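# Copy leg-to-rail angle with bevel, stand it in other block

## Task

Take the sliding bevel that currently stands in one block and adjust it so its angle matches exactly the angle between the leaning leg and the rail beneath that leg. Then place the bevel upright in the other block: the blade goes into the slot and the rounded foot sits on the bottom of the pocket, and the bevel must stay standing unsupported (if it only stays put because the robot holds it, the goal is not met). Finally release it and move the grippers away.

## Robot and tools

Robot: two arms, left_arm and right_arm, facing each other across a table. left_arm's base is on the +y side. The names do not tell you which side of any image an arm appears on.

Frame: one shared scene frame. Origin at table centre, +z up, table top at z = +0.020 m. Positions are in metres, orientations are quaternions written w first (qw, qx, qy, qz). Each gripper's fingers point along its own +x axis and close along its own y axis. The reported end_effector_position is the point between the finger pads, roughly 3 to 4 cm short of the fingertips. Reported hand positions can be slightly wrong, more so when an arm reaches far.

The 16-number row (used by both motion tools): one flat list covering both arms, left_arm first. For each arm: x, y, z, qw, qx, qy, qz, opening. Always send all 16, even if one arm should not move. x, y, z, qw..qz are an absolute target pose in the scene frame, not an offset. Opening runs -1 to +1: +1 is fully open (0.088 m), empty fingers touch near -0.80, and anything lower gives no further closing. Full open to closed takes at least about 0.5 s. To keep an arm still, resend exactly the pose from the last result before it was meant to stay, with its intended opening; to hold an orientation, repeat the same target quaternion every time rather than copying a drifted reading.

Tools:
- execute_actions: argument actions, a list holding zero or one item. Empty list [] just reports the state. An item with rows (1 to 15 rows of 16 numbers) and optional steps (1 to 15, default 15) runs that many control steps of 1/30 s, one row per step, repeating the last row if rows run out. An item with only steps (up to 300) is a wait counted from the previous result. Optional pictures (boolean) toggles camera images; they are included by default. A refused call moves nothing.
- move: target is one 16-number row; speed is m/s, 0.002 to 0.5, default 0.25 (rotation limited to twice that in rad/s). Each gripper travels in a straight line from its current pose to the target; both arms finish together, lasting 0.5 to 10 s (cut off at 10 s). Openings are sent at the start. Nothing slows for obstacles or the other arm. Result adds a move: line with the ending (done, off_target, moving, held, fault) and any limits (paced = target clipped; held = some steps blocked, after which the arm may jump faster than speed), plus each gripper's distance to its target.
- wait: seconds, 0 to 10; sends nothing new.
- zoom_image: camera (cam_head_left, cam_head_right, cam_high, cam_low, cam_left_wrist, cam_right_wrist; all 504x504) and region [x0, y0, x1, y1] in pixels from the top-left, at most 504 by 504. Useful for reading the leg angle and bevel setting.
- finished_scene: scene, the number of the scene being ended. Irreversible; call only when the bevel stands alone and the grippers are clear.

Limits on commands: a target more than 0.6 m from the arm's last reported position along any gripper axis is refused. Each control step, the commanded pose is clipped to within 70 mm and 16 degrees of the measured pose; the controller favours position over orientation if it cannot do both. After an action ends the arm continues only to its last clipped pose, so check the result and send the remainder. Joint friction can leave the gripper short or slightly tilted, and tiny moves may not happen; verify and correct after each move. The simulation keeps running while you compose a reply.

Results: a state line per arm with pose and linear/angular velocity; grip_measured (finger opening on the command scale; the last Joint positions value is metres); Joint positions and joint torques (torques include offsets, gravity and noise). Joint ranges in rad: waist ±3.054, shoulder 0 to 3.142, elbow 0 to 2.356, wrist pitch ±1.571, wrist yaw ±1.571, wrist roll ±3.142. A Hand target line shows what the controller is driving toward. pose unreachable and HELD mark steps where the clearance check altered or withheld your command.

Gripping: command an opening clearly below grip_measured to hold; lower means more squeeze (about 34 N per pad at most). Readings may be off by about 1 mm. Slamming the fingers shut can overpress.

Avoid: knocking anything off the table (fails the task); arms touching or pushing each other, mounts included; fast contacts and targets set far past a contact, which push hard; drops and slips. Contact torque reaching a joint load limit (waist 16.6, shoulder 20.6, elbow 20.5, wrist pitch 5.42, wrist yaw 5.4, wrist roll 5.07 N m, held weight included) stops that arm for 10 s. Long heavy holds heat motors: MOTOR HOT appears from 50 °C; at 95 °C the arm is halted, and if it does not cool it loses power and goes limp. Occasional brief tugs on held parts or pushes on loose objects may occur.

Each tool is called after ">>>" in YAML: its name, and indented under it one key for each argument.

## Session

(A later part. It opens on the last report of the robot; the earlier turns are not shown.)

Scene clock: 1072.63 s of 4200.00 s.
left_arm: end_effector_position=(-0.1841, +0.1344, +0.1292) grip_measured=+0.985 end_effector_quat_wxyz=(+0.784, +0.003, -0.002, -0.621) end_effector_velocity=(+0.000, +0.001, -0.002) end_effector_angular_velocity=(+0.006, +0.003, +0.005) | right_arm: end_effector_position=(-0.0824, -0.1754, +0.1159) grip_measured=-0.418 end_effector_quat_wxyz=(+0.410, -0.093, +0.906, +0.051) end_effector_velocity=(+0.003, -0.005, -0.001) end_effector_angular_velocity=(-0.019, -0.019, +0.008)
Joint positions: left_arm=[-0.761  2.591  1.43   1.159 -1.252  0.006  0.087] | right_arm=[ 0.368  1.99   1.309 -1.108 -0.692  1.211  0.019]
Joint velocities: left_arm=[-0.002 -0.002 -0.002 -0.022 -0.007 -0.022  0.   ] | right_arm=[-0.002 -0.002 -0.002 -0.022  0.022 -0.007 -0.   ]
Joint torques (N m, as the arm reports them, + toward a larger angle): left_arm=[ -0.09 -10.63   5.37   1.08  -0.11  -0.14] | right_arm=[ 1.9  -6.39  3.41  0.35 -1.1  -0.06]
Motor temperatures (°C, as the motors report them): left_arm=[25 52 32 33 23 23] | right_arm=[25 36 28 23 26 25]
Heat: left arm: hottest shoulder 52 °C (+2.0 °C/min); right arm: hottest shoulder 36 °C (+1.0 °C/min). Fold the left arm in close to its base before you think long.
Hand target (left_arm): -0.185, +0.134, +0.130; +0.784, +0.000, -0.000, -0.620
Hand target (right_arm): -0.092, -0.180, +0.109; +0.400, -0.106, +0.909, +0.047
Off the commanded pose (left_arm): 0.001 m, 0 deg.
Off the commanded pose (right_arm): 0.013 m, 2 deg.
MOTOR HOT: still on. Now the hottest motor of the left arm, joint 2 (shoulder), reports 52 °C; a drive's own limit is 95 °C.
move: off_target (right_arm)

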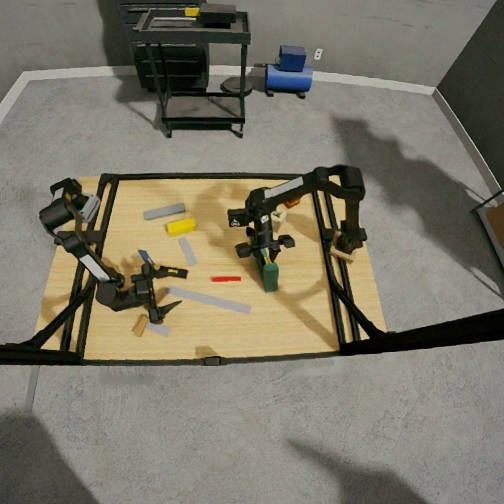

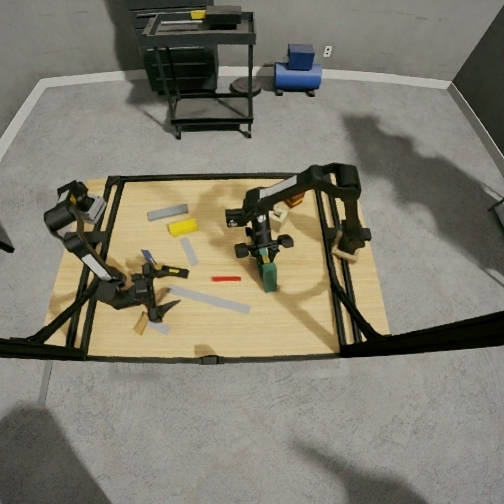

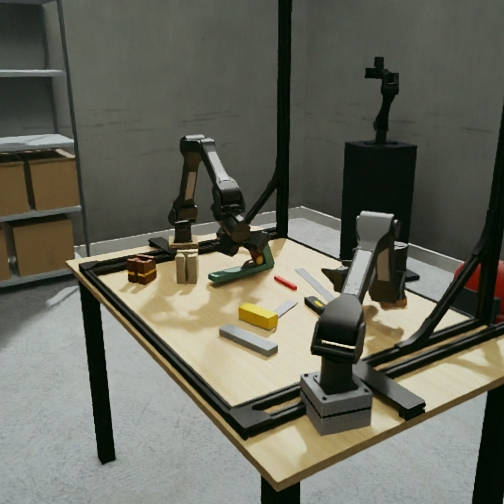

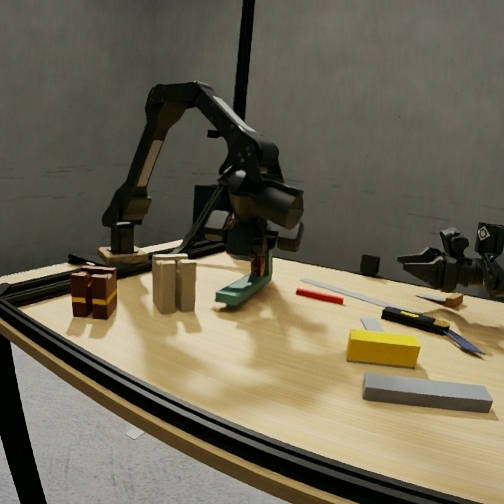

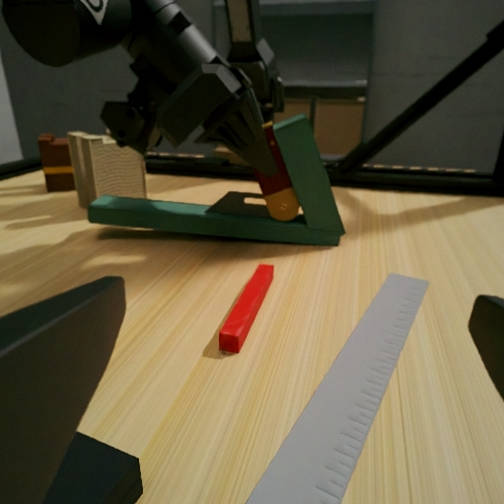

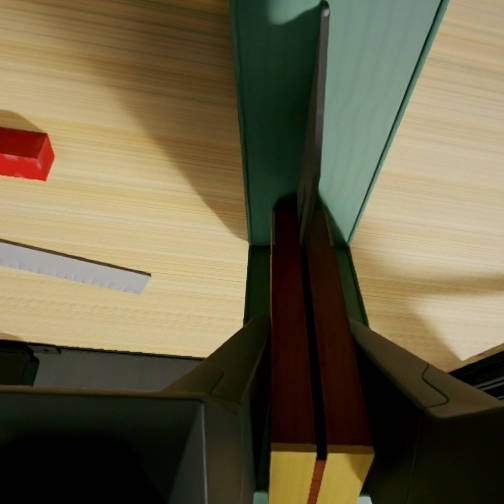

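>>> move:
  target: [-0.185,0.134,0.13,0.784,0,0,-0.620,1, -0.069,-0.1725,0.140, 0.416,-0.095,0.903,0.051, -0.62]
  speed: 0.012

>>> zoom_image:
  camera: "cam_left_wrist"
  region: [150,70,350,250]

Scene clock: 1085.30 s of 4200.00 s.
left_arm: end_effector_position=(-0.1842, +0.1344, +0.1292) grip_measured=+0.985 end_effector_quat_wxyz=(+0.784, +0.003, -0.002, -0.621) end_effector_velocity=(-0.002, +0.001, -0.000) end_effector_angular_velocity=(+0.006, -0.013, -0.010) | right_arm: end_effector_position=(-0.0705, -0.1756, +0.1328) grip_measured=-0.418 end_effector_quat_wxyz=(+0.414, -0.101, +0.904, +0.039) end_effector_velocity=(+0.001, -0.004, +0.002) end_effector_angular_velocity=(-0.017, +0.010, -0.004)
Joint positions: left_arm=[-0.761  2.592  1.431  1.158 -1.252  0.005  0.087] | right_arm=[ 0.338  1.991  1.382 -1.23  -0.67   1.173  0.019]
Joint velocities: left_arm=[-0.002 -0.002 -0.002 -0.007  0.007  0.007 -0.   ] | right_arm=[-0.007 -0.002 -0.002 -0.022 -0.007 -0.007 -0.   ]
Joint torques (N m, as the arm reports them, + toward a larger angle): left_arm=[ -0.08 -10.78   5.26   1.09  -0.09  -0.13] | right_arm=[ -0.29 -10.41   6.7   -0.48  -0.45  -0.08]
Motor temperatures (°C, as the motors report them): left_arm=[25 53 32 33 23 23] | right_arm=[25 36 28 23 26 25]
Heat: left arm: hottest shoulder 53 °C (+3.0 °C/min); right arm: hottest shoulder 36 °C (+1.0 °C/min). Fold the left arm in close to its base before you think long.
Hand target (left_arm): -0.185, +0.134, +0.130; +0.784, -0.000, +0.000, -0.620
Hand target (right_arm): -0.069, -0.173, +0.140; +0.416, -0.095, +0.903, +0.051
Off the commanded pose (left_arm): 0.001 m, 0 deg.
Off the commanded pose (right_arm): 0.008 m, 2 deg.
MOTOR HOT: still on. Now the hottest motor of the left arm, joint 2 (shoulder), reports 53 °C; a drive's own limit is 95 °C.
move: done

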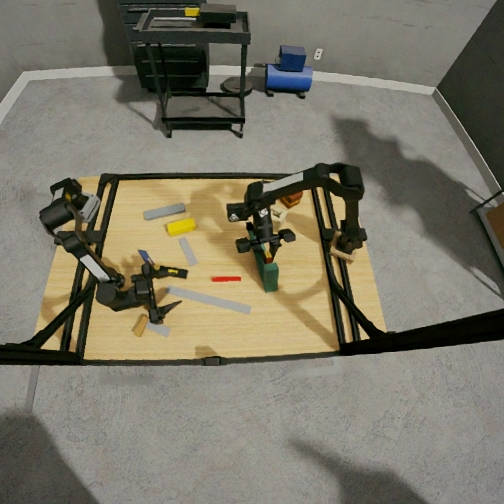

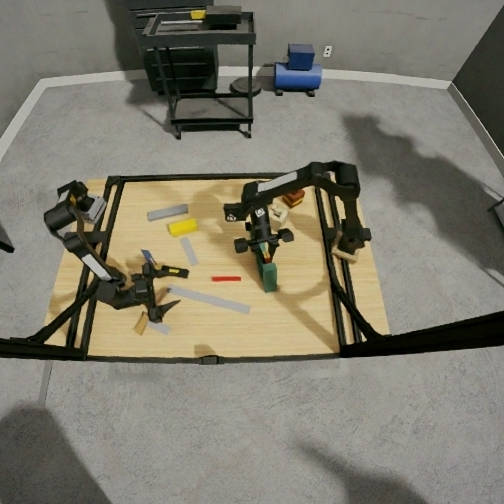

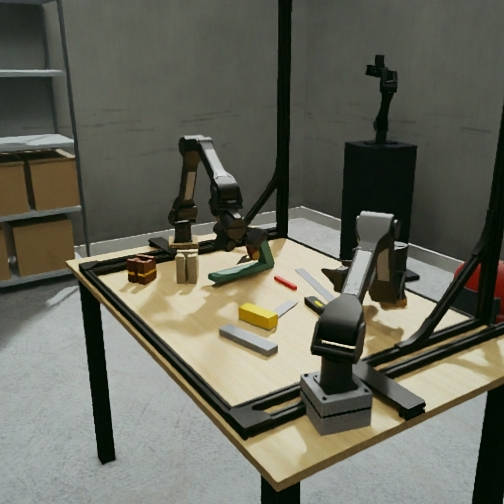

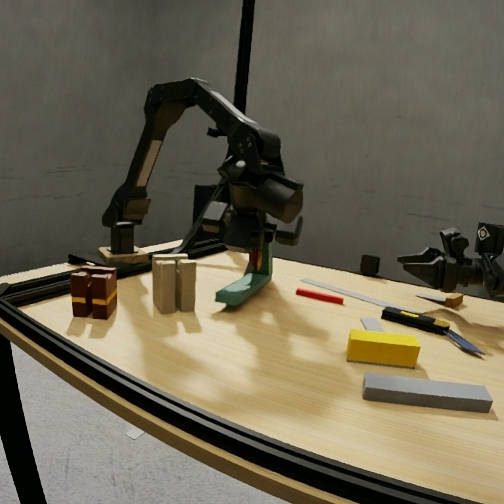

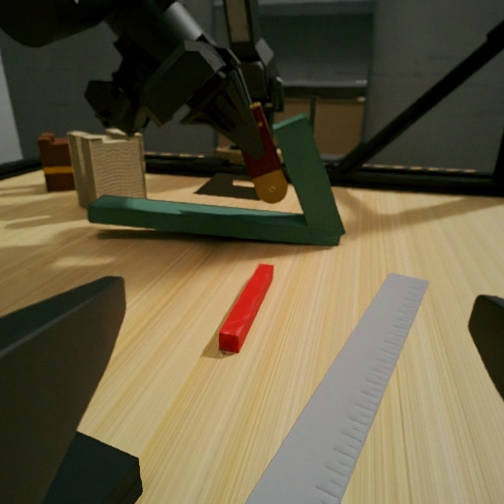

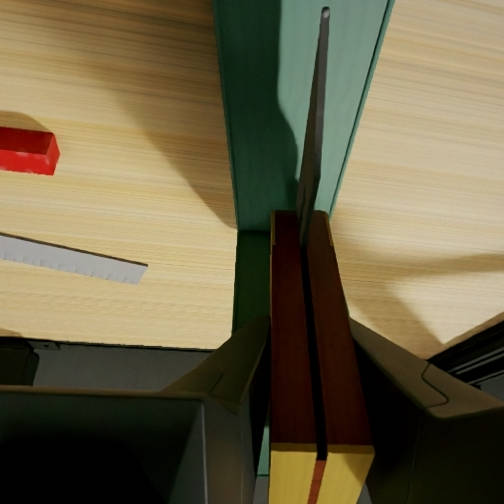

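Region (150, 70, 350, 250) of cam_left_wrist's 504x504 image, scaled by 2.520, with more detail than that image has; it fills the top 454 rows of this view, and the rest is white.

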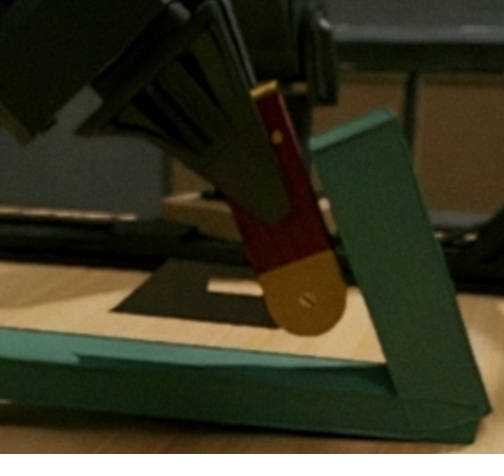

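>>> move:
  target: [0.0,0.2,0.25,0.707,0,0,-0.707,1, -0.045,-0.170,0.205, 0.4965,-0.1006,0.8603,0.0579, -0.62]
  speed: 0.08

Scene clock: 1148.57 s of 4200.00 s.
left_arm: end_effector_position=(-0.0020, +0.1983, +0.2487) grip_measured=+0.985 end_effector_quat_wxyz=(+0.707, +0.003, -0.001, -0.707) end_effector_velocity=(-0.001, +0.001, +0.001) end_effector_angular_velocity=(+0.005, +0.002, -0.020) | right_arm: end_effector_position=(-0.0464, -0.1708, +0.1970) grip_measured=-0.418 end_effector_quat_wxyz=(+0.493, -0.109, +0.862, +0.049) end_effector_velocity=(-0.000, -0.001, +0.001) end_effector_angular_velocity=(-0.003, +0.009, +0.002)
Joint positions: left_arm=[-0.54   1.641  0.443  1.194 -0.799  0.002  0.087] | right_arm=[ 0.334  1.924  1.617 -1.478 -0.493  1.187  0.019]
Joint velocities: left_arm=[ 0.002 -0.022 -0.007 -0.022  0.022 -0.007  0.   ] | right_arm=[-0.002  0.002  0.002 -0.007 -0.007 -0.007 -0.   ]
Joint torques (N m, as the arm reports them, + toward a larger angle): left_arm=[ 0.38 -6.11  4.02  1.28  0.09 -0.17] | right_arm=[ -0.29 -10.68   7.33  -0.42  -0.28   0.11]
Motor temperatures (°C, as the motors report them): left_arm=[25 55 31 33 23 23] | right_arm=[25 41 31 23 25 25]
Heat: left arm: hottest shoulder 55 °C (+2.0 °C/min); right arm: hottest shoulder 41 °C (+4.0 °C/min). Fold the left arm in close to its base before you think long.
Hand target (left_arm): +0.000, +0.199, +0.249; +0.707, +0.001, +0.001, -0.707
Hand target (right_arm): -0.045, -0.169, +0.205; +0.497, -0.100, +0.860, +0.058
Off the commanded pose (left_arm): 0.003 m, 0 deg.
Off the commanded pose (right_arm): 0.008 m, 2 deg.
MOTOR HOT: still on. Now the hottest motor of the left arm, joint 2 (shoulder), reports 55 °C; a drive's own limit is 95 °C.
move: done

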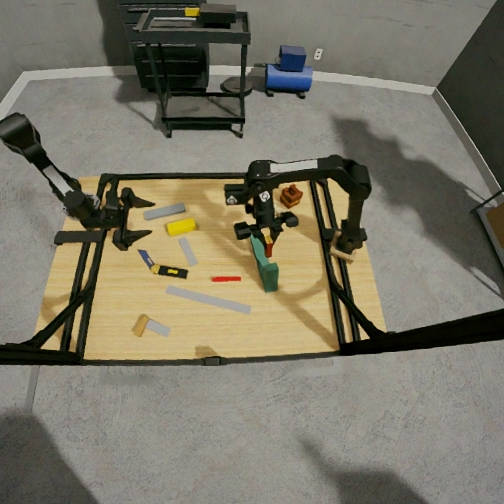

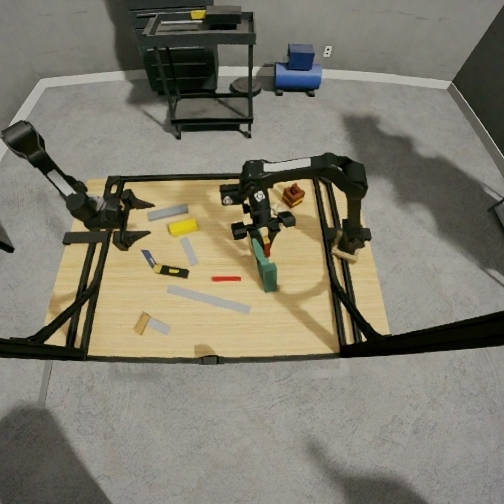

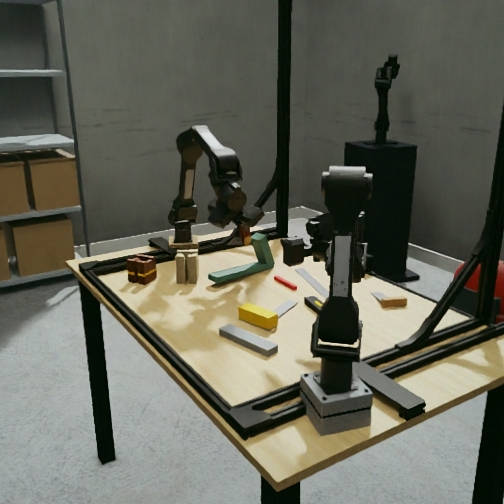

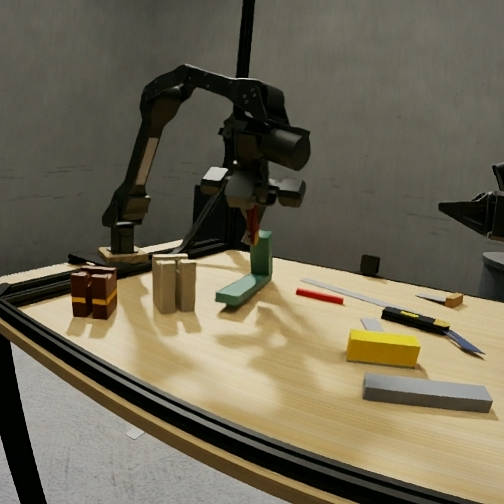

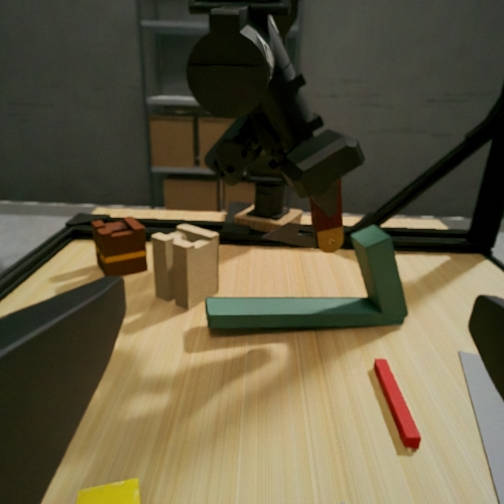

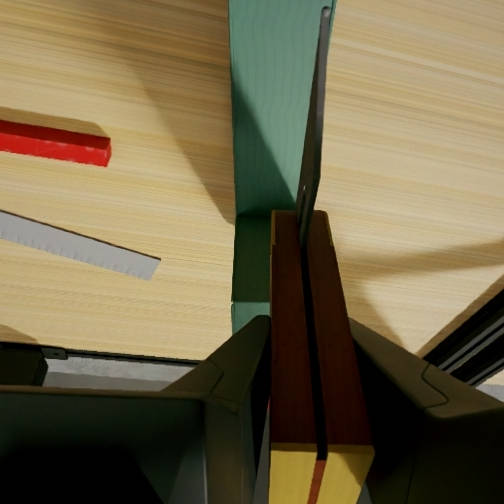

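>>> move:
  target: [0.15,0.12,0.2,0.707,0,0,-0.707,1, 0.02,-0.21,0.24, 0.6469,-0.1621,0.7312,0.1434, -0.62]
  speed: 0.1

Scene clock: 1165.40 s of 4200.00 s.
left_arm: end_effector_position=(+0.1478, +0.1213, +0.2001) grip_measured=+0.985 end_effector_quat_wxyz=(+0.707, +0.003, +0.001, -0.707) end_effector_velocity=(-0.000, -0.001, -0.004) end_effector_angular_velocity=(+0.012, +0.006, -0.005) | right_arm: end_effector_position=(+0.0193, -0.2059, +0.2382) grip_measured=-0.418 end_effector_quat_wxyz=(+0.645, -0.163, +0.733, +0.141) end_effector_velocity=(-0.002, -0.004, -0.001) end_effector_angular_velocity=(-0.010, +0.009, +0.009)
Joint positions: left_arm=[ 0.139  1.911  0.415  1.49  -0.121  0.001  0.087] | right_arm=[ 0.288  1.713  1.6   -1.532 -0.105  0.99   0.019]
Joint velocities: left_arm=[ 0.002  0.007  0.002 -0.007  0.007 -0.007 -0.   ] | right_arm=[ 0.002 -0.007 -0.012 -0.007 -0.007 -0.007 -0.   ]
Joint torques (N m, as the arm reports them, + toward a larger angle): left_arm=[ 0.34 -4.85  4.32  1.85  0.09 -0.17] | right_arm=[-0.29 -9.08  5.09 -0.13  0.06 -0.12]
Motor temperatures (°C, as the motors report them): left_arm=[25 50 31 34 23 23] | right_arm=[25 42 31 23 25 25]
Heat: left arm: hottest shoulder 50 °C (-4.0 °C/min); right arm: hottest shoulder 42 °C (+3.0 °C/min). Fold the left arm in close to its base before you think long.
Hand target (left_arm): +0.149, +0.119, +0.200; +0.707, -0.001, +0.003, -0.707
Hand target (right_arm): +0.020, -0.209, +0.241; +0.647, -0.162, +0.731, +0.143
Off the commanded pose (left_arm): 0.003 m, 0 deg.
Off the commanded pose (right_arm): 0.005 m, 0 deg.
MOTOR HOT: still on. Now the hottest motor of the left arm, joint 2 (shoulder), reports 50 °C; a drive's own limit is 95 °C.
move: done

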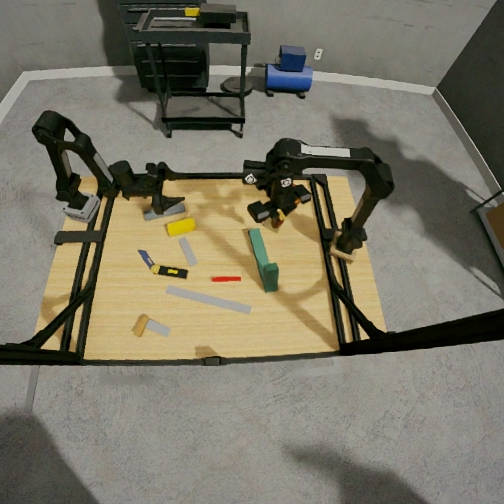

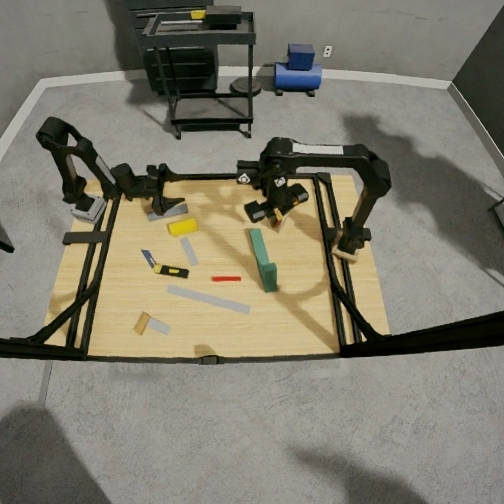

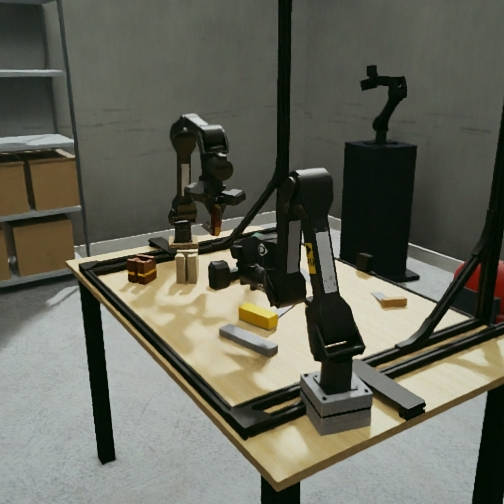

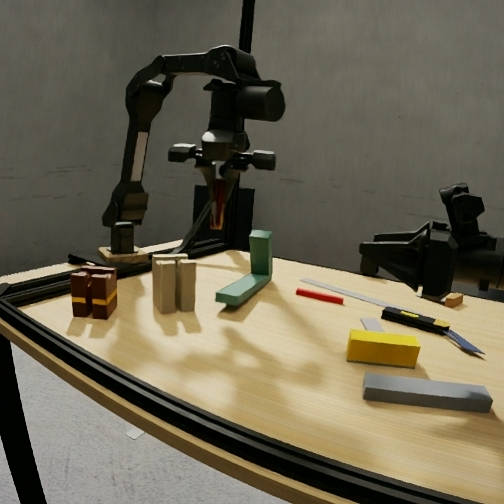

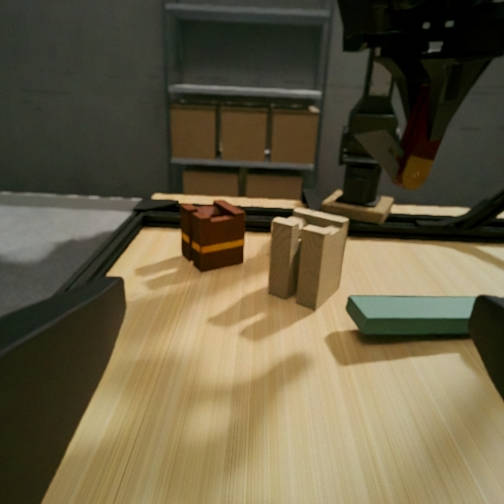

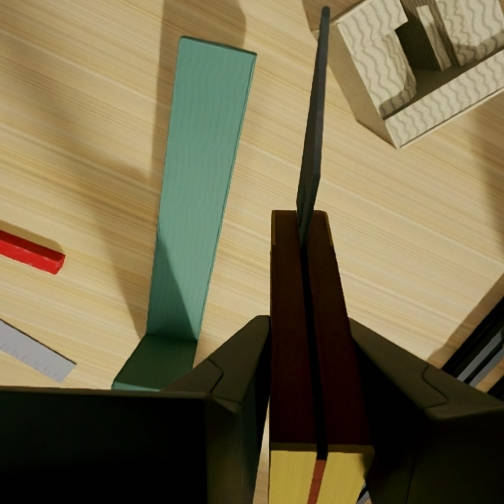

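>>> move:
  target: [0.2,0.10,0.2,0.707,0,0,-0.707,1, 0.21,-0.325,0.235, 0.6478,-0.2094,0.7069,0.1919, -0.62]
  speed: 0.1

Scene clock: 1173.53 s of 4200.00 s.
left_arm: end_effector_position=(+0.1983, +0.1012, +0.2015) grip_measured=+0.985 end_effector_quat_wxyz=(+0.707, -0.001, -0.001, -0.707) end_effector_velocity=(+0.000, -0.001, -0.002) end_effector_angular_velocity=(+0.007, +0.008, +0.005) | right_arm: end_effector_position=(+0.2083, -0.3267, +0.2348) grip_measured=-0.418 end_effector_quat_wxyz=(+0.646, -0.211, +0.709, +0.190) end_effector_velocity=(+0.002, -0.004, +0.001) end_effector_angular_velocity=(-0.006, -0.001, +0.010)
Joint positions: left_arm=[0.333 1.951 0.493 1.461 0.074 0.    0.087] | right_arm=[-0.474  1.66   1.529 -1.534 -0.005  0.09   0.019]
Joint velocities: left_arm=[-0.002  0.002  0.002 -0.007 -0.007 -0.007 -0.   ] | right_arm=[-0.012 -0.002  0.002 -0.007  0.007 -0.022 -0.   ]
Joint torques (N m, as the arm reports them, + toward a larger angle): left_arm=[ 0.32 -5.28  4.55  1.46  0.09 -0.05] | right_arm=[-0.27 -5.39  7.66  0.08  0.06 -0.13]
Motor temperatures (°C, as the motors report them): left_arm=[25 49 31 34 23 23] | right_arm=[25 42 31 23 25 25]
Heat: left arm: hottest shoulder 49 °C (-5.0 °C/min); right arm: hottest shoulder 42 °C (+2.0 °C/min). Fold the left arm in close to its base before you think long.
Hand target (left_arm): +0.200, +0.100, +0.200; +0.707, -0.001, +0.001, -0.707
Hand target (right_arm): +0.212, -0.326, +0.235; +0.647, -0.211, +0.707, +0.190
Off the commanded pose (left_arm): 0.003 m, 0 deg.
Off the commanded pose (right_arm): 0.002 m, 0 deg.
MOTOR HOT: still on. Now the hottest motor of the left arm, joint 2 (shoulder), reports 49 °C; a drive's own limit is 95 °C.
move: done

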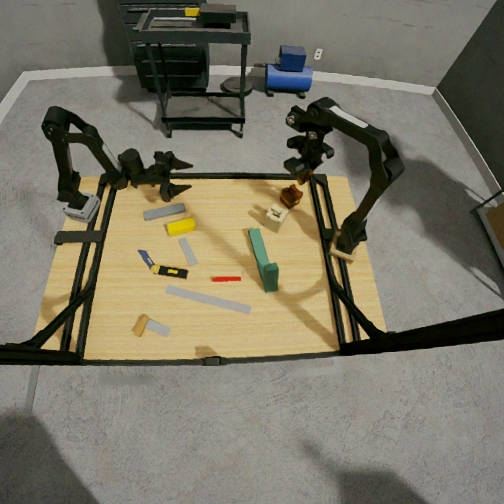

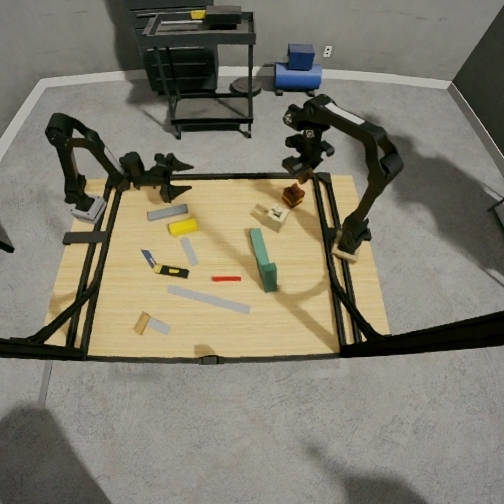

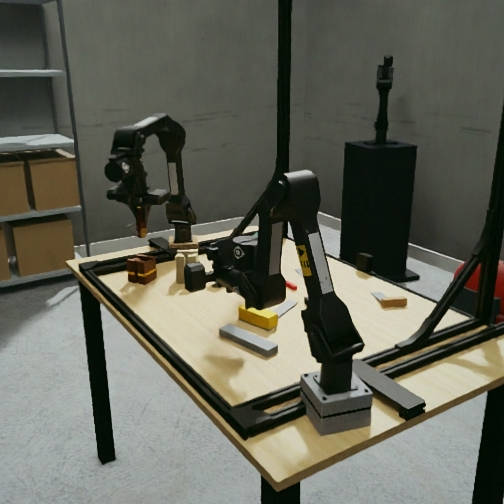

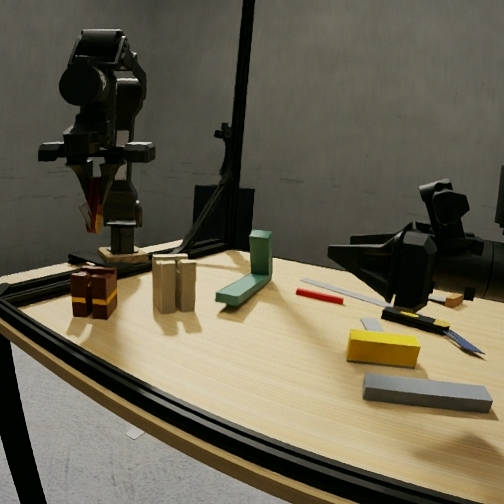

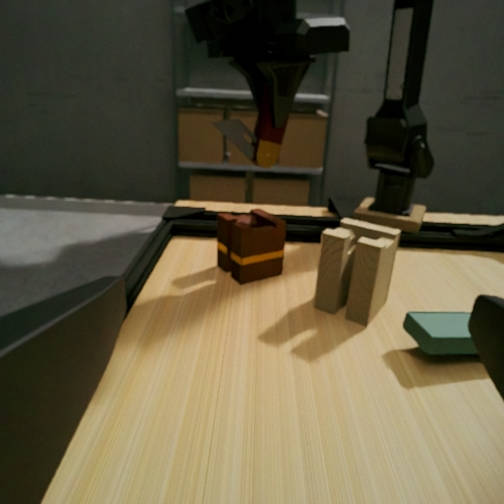

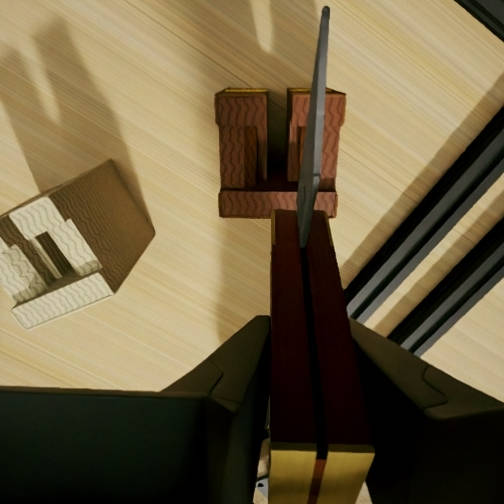

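>>> move:
  target: [0.2,0.10,0.2,0.707,0,0,-0.707,1, 0.2205,-0.3152,0.192, 0.5837,-0.2253,0.7607,0.1729, -0.62]
  speed: 0.04

>>> zoom_image:
  camera: "cam_right_wrist"
  region: [170,0,420,260]

>>> zoom_image:
  camera: "cam_left_wrist"
  region: [170,90,330,290]

Scene clock: 1213.17 s of 4200.00 s.
left_arm: end_effector_position=(+0.1987, +0.1007, +0.2004) grip_measured=+0.985 end_effector_quat_wxyz=(+0.707, -0.000, -0.000, -0.707) end_effector_velocity=(+0.002, -0.001, +0.000) end_effector_angular_velocity=(+0.002, -0.007, +0.010) | right_arm: end_effector_position=(+0.2184, -0.3171, +0.1916) grip_measured=-0.418 end_effector_quat_wxyz=(+0.585, -0.226, +0.760, +0.171) end_effector_velocity=(-0.004, -0.002, +0.002) end_effector_angular_velocity=(-0.007, +0.017, -0.011)
Joint positions: left_arm=[ 0.335  1.954  0.495  1.46   0.076 -0.     0.087] | right_arm=[-0.476  1.846  1.553 -1.537 -0.019  0.087  0.019]
Joint velocities: left_arm=[ 0.002 -0.002  0.002 -0.007 -0.007  0.007 -0.   ] | right_arm=[-0.002 -0.002  0.002 -0.022 -0.007  0.007  0.   ]
Joint torques (N m, as the arm reports them, + toward a larger angle): left_arm=[ 0.33 -5.86  4.02  1.58  0.1   0.02] | right_arm=[-0.08 -6.63  7.36 -0.5  -0.15 -0.1 ]
Motor temperatures (°C, as the motors report them): left_arm=[25 45 31 35 23 23] | right_arm=[25 37 32 23 24 25]
Heat: left arm: hottest shoulder 45 °C (-8.1 °C/min); right arm: hottest shoulder 37 °C (-5.0 °C/min).
Hand target (left_arm): +0.200, +0.100, +0.200; +0.707, +0.000, +0.000, -0.707
Hand target (right_arm): +0.220, -0.315, +0.191; +0.584, -0.226, +0.761, +0.173
Off the commanded pose (left_arm): 0.001 m, 0 deg.
Off the commanded pose (right_arm): 0.003 m, 0 deg.
MOTOR HOT: cleared. Now the hottest motor of the left arm, joint 2 (shoulder), reports 45 °C.
move: done

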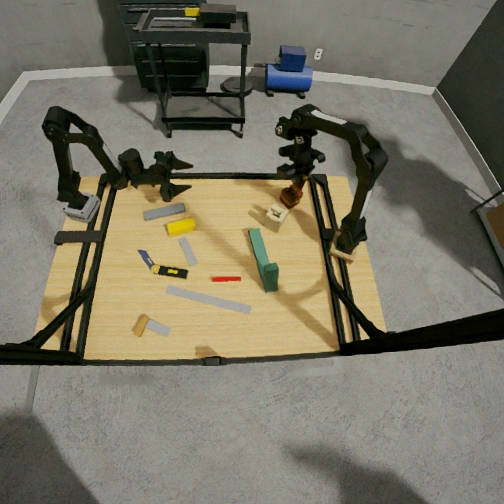

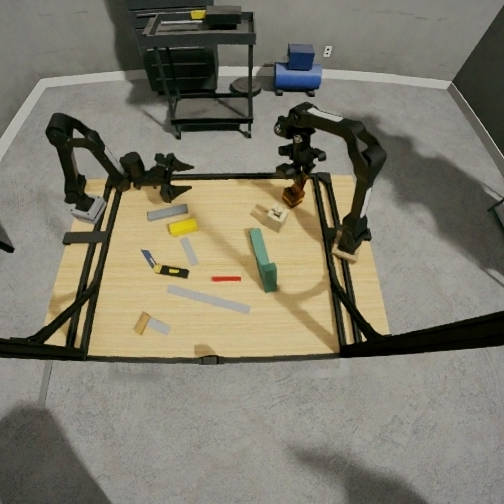

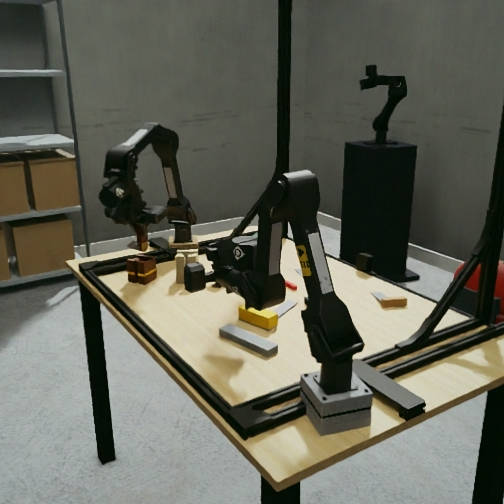

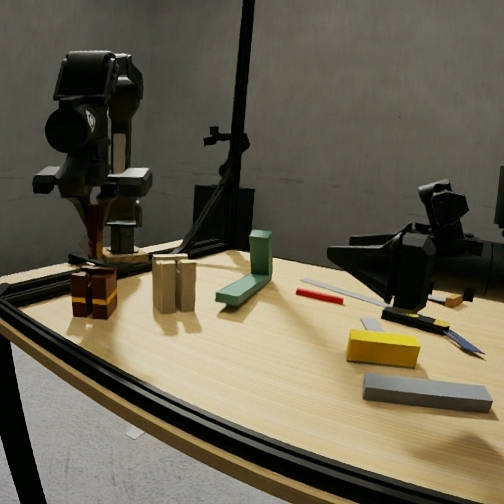

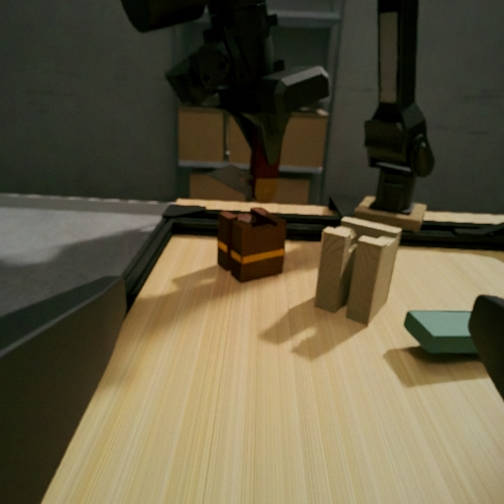

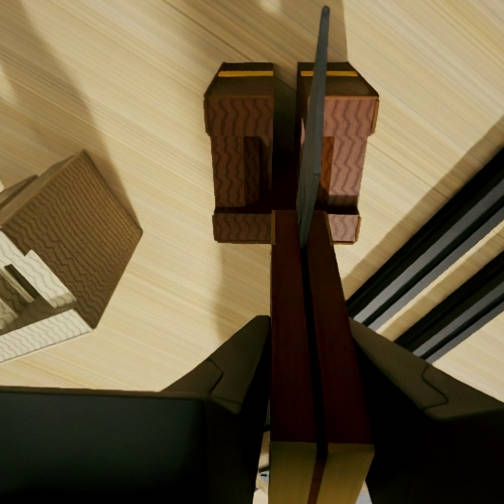

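Region (170, 0, 420, 260) of cam_right_wrist's 504x504 image, scaled by 1.938, with more detail than that image has; it fills the left 485 columns of this view, and the rest is white.

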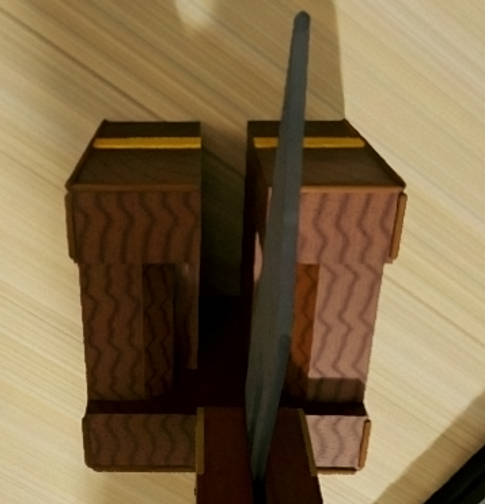

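Region (170, 90, 330, 290) of cam_left_wrist's 504x504 image, scaled by 2.520, with more detail than that image has; it fills the left 403 columns of this view, and the rest is white.

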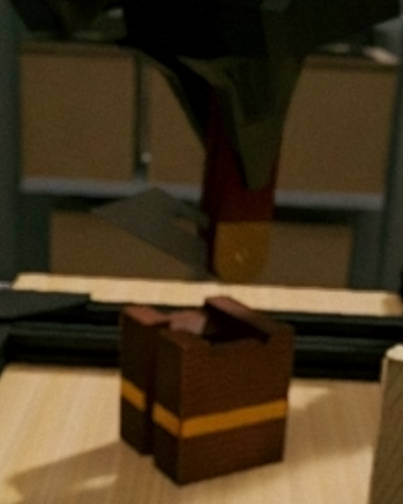

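>>> move:
  target: [0.2,0.10,0.2,0.707,0,0,-0.707,1, 0.2295,-0.3065,0.185, 0.5770,-0.2268,0.7657,0.1709, -0.62]
  speed: 0.02

>>> zoom_image:
  camera: "cam_right_wrist"
  region: [170,0,420,260]

>>> zoom_image:
  camera: "cam_left_wrist"
  region: [170,90,330,290]

Scene clock: 1274.20 s of 4200.00 s.
left_arm: end_effector_position=(+0.1995, +0.1004, +0.1996) grip_measured=+0.985 end_effector_quat_wxyz=(+0.707, +0.000, +0.001, -0.707) end_effector_velocity=(+0.000, +0.001, +0.004) end_effector_angular_velocity=(-0.012, +0.006, +0.005) | right_arm: end_effector_position=(+0.2281, -0.3090, +0.1854) grip_measured=-0.418 end_effector_quat_wxyz=(+0.578, -0.227, +0.765, +0.170) end_effector_velocity=(+0.002, -0.002, +0.001) end_effector_angular_velocity=(-0.005, -0.001, +0.002)
Joint positions: left_arm=[ 0.337  1.957  0.496  1.459  0.076 -0.     0.087] | right_arm=[-0.476  1.911  1.61  -1.546 -0.022  0.085  0.019]
Joint velocities: left_arm=[-0.002 -0.007 -0.002  0.007 -0.007 -0.007 -0.   ] | right_arm=[-0.007  0.002  0.007 -0.007  0.007 -0.007  0.   ]
Joint torques (N m, as the arm reports them, + toward a larger angle): left_arm=[ 0.19 -6.21  3.91  1.62  0.08  0.01] | right_arm=[ 0.25 -6.89  7.18 -0.5  -0.15  0.05]
Motor temperatures (°C, as the motors report them): left_arm=[25 44 30 37 23 23] | right_arm=[25 37 32 23 24 25]
Heat: left arm: hottest shoulder 44 °C (-1.0 °C/min); right arm: hottest shoulder 37 °C (+0.0 °C/min).
Hand target (left_arm): +0.200, +0.100, +0.200; +0.707, -0.000, +0.000, -0.707
Hand target (right_arm): +0.229, -0.306, +0.185; +0.577, -0.227, +0.766, +0.171
Off the commanded pose (left_arm): 0.001 m, 0 deg.
Off the commanded pose (right_arm): 0.003 m, 0 deg.
move: done

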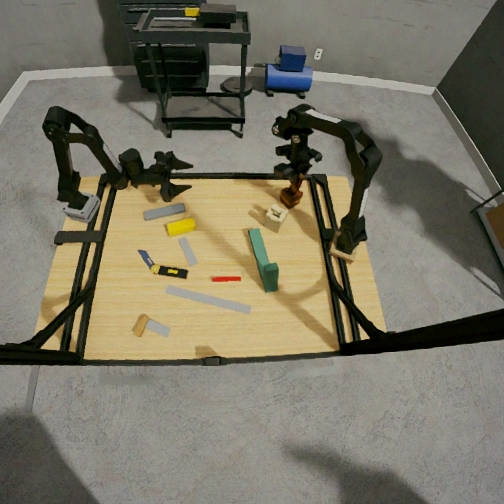

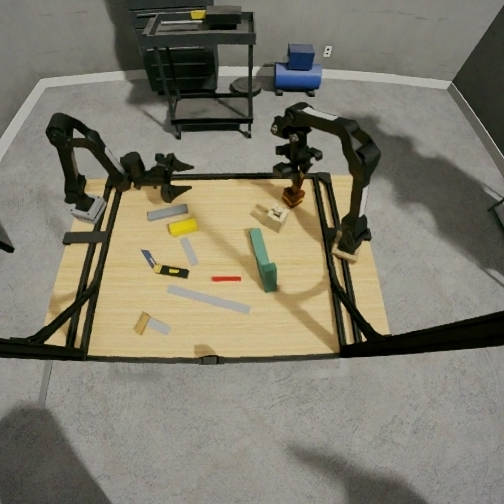

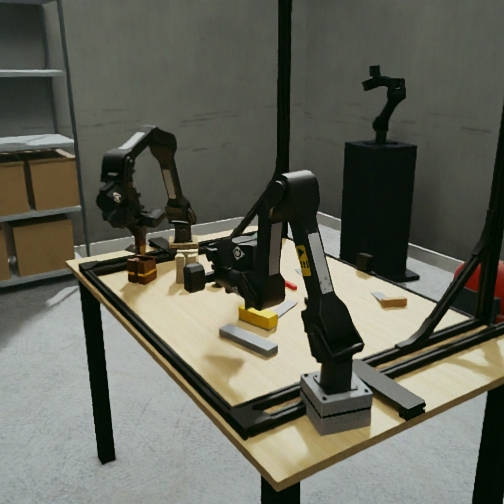

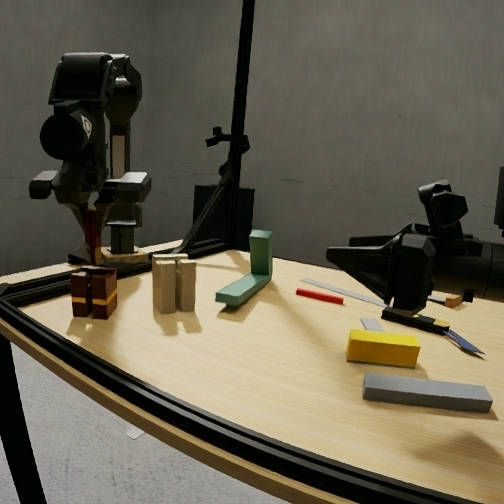

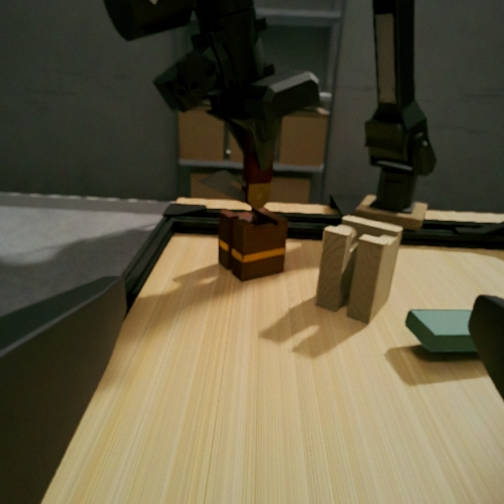

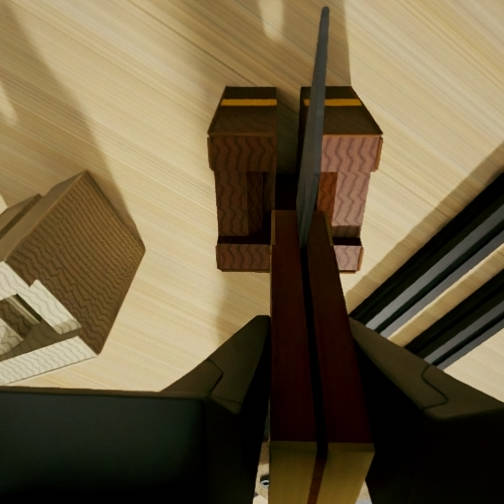

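Region (170, 0, 420, 260) of cam_right_wrist's 504x504 image, scaled by 1.938, with more detail than that image has; it fills the left 485 columns of this view, and the rest is white.

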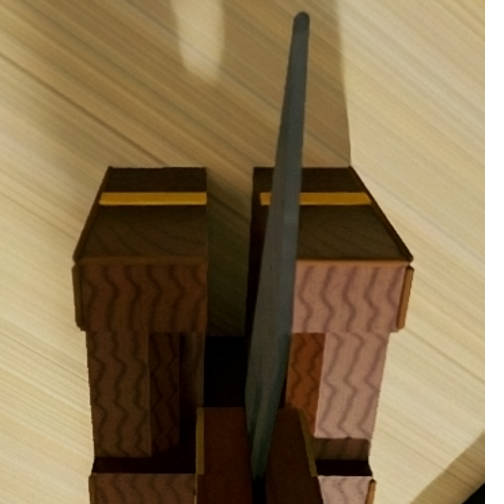

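Region (170, 90, 330, 290) of cam_left_wrist's 504x504 image, scaled by 2.520, with more detail than that image has; it fills the left 403 columns of this view, and the rest is white.

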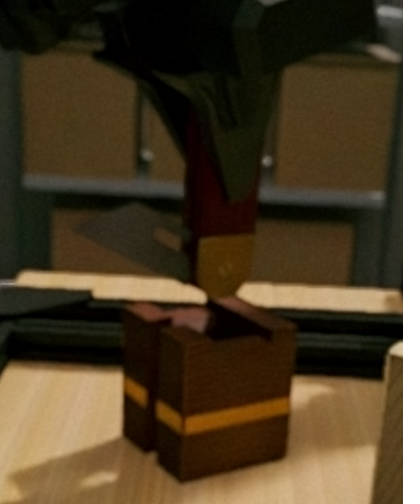

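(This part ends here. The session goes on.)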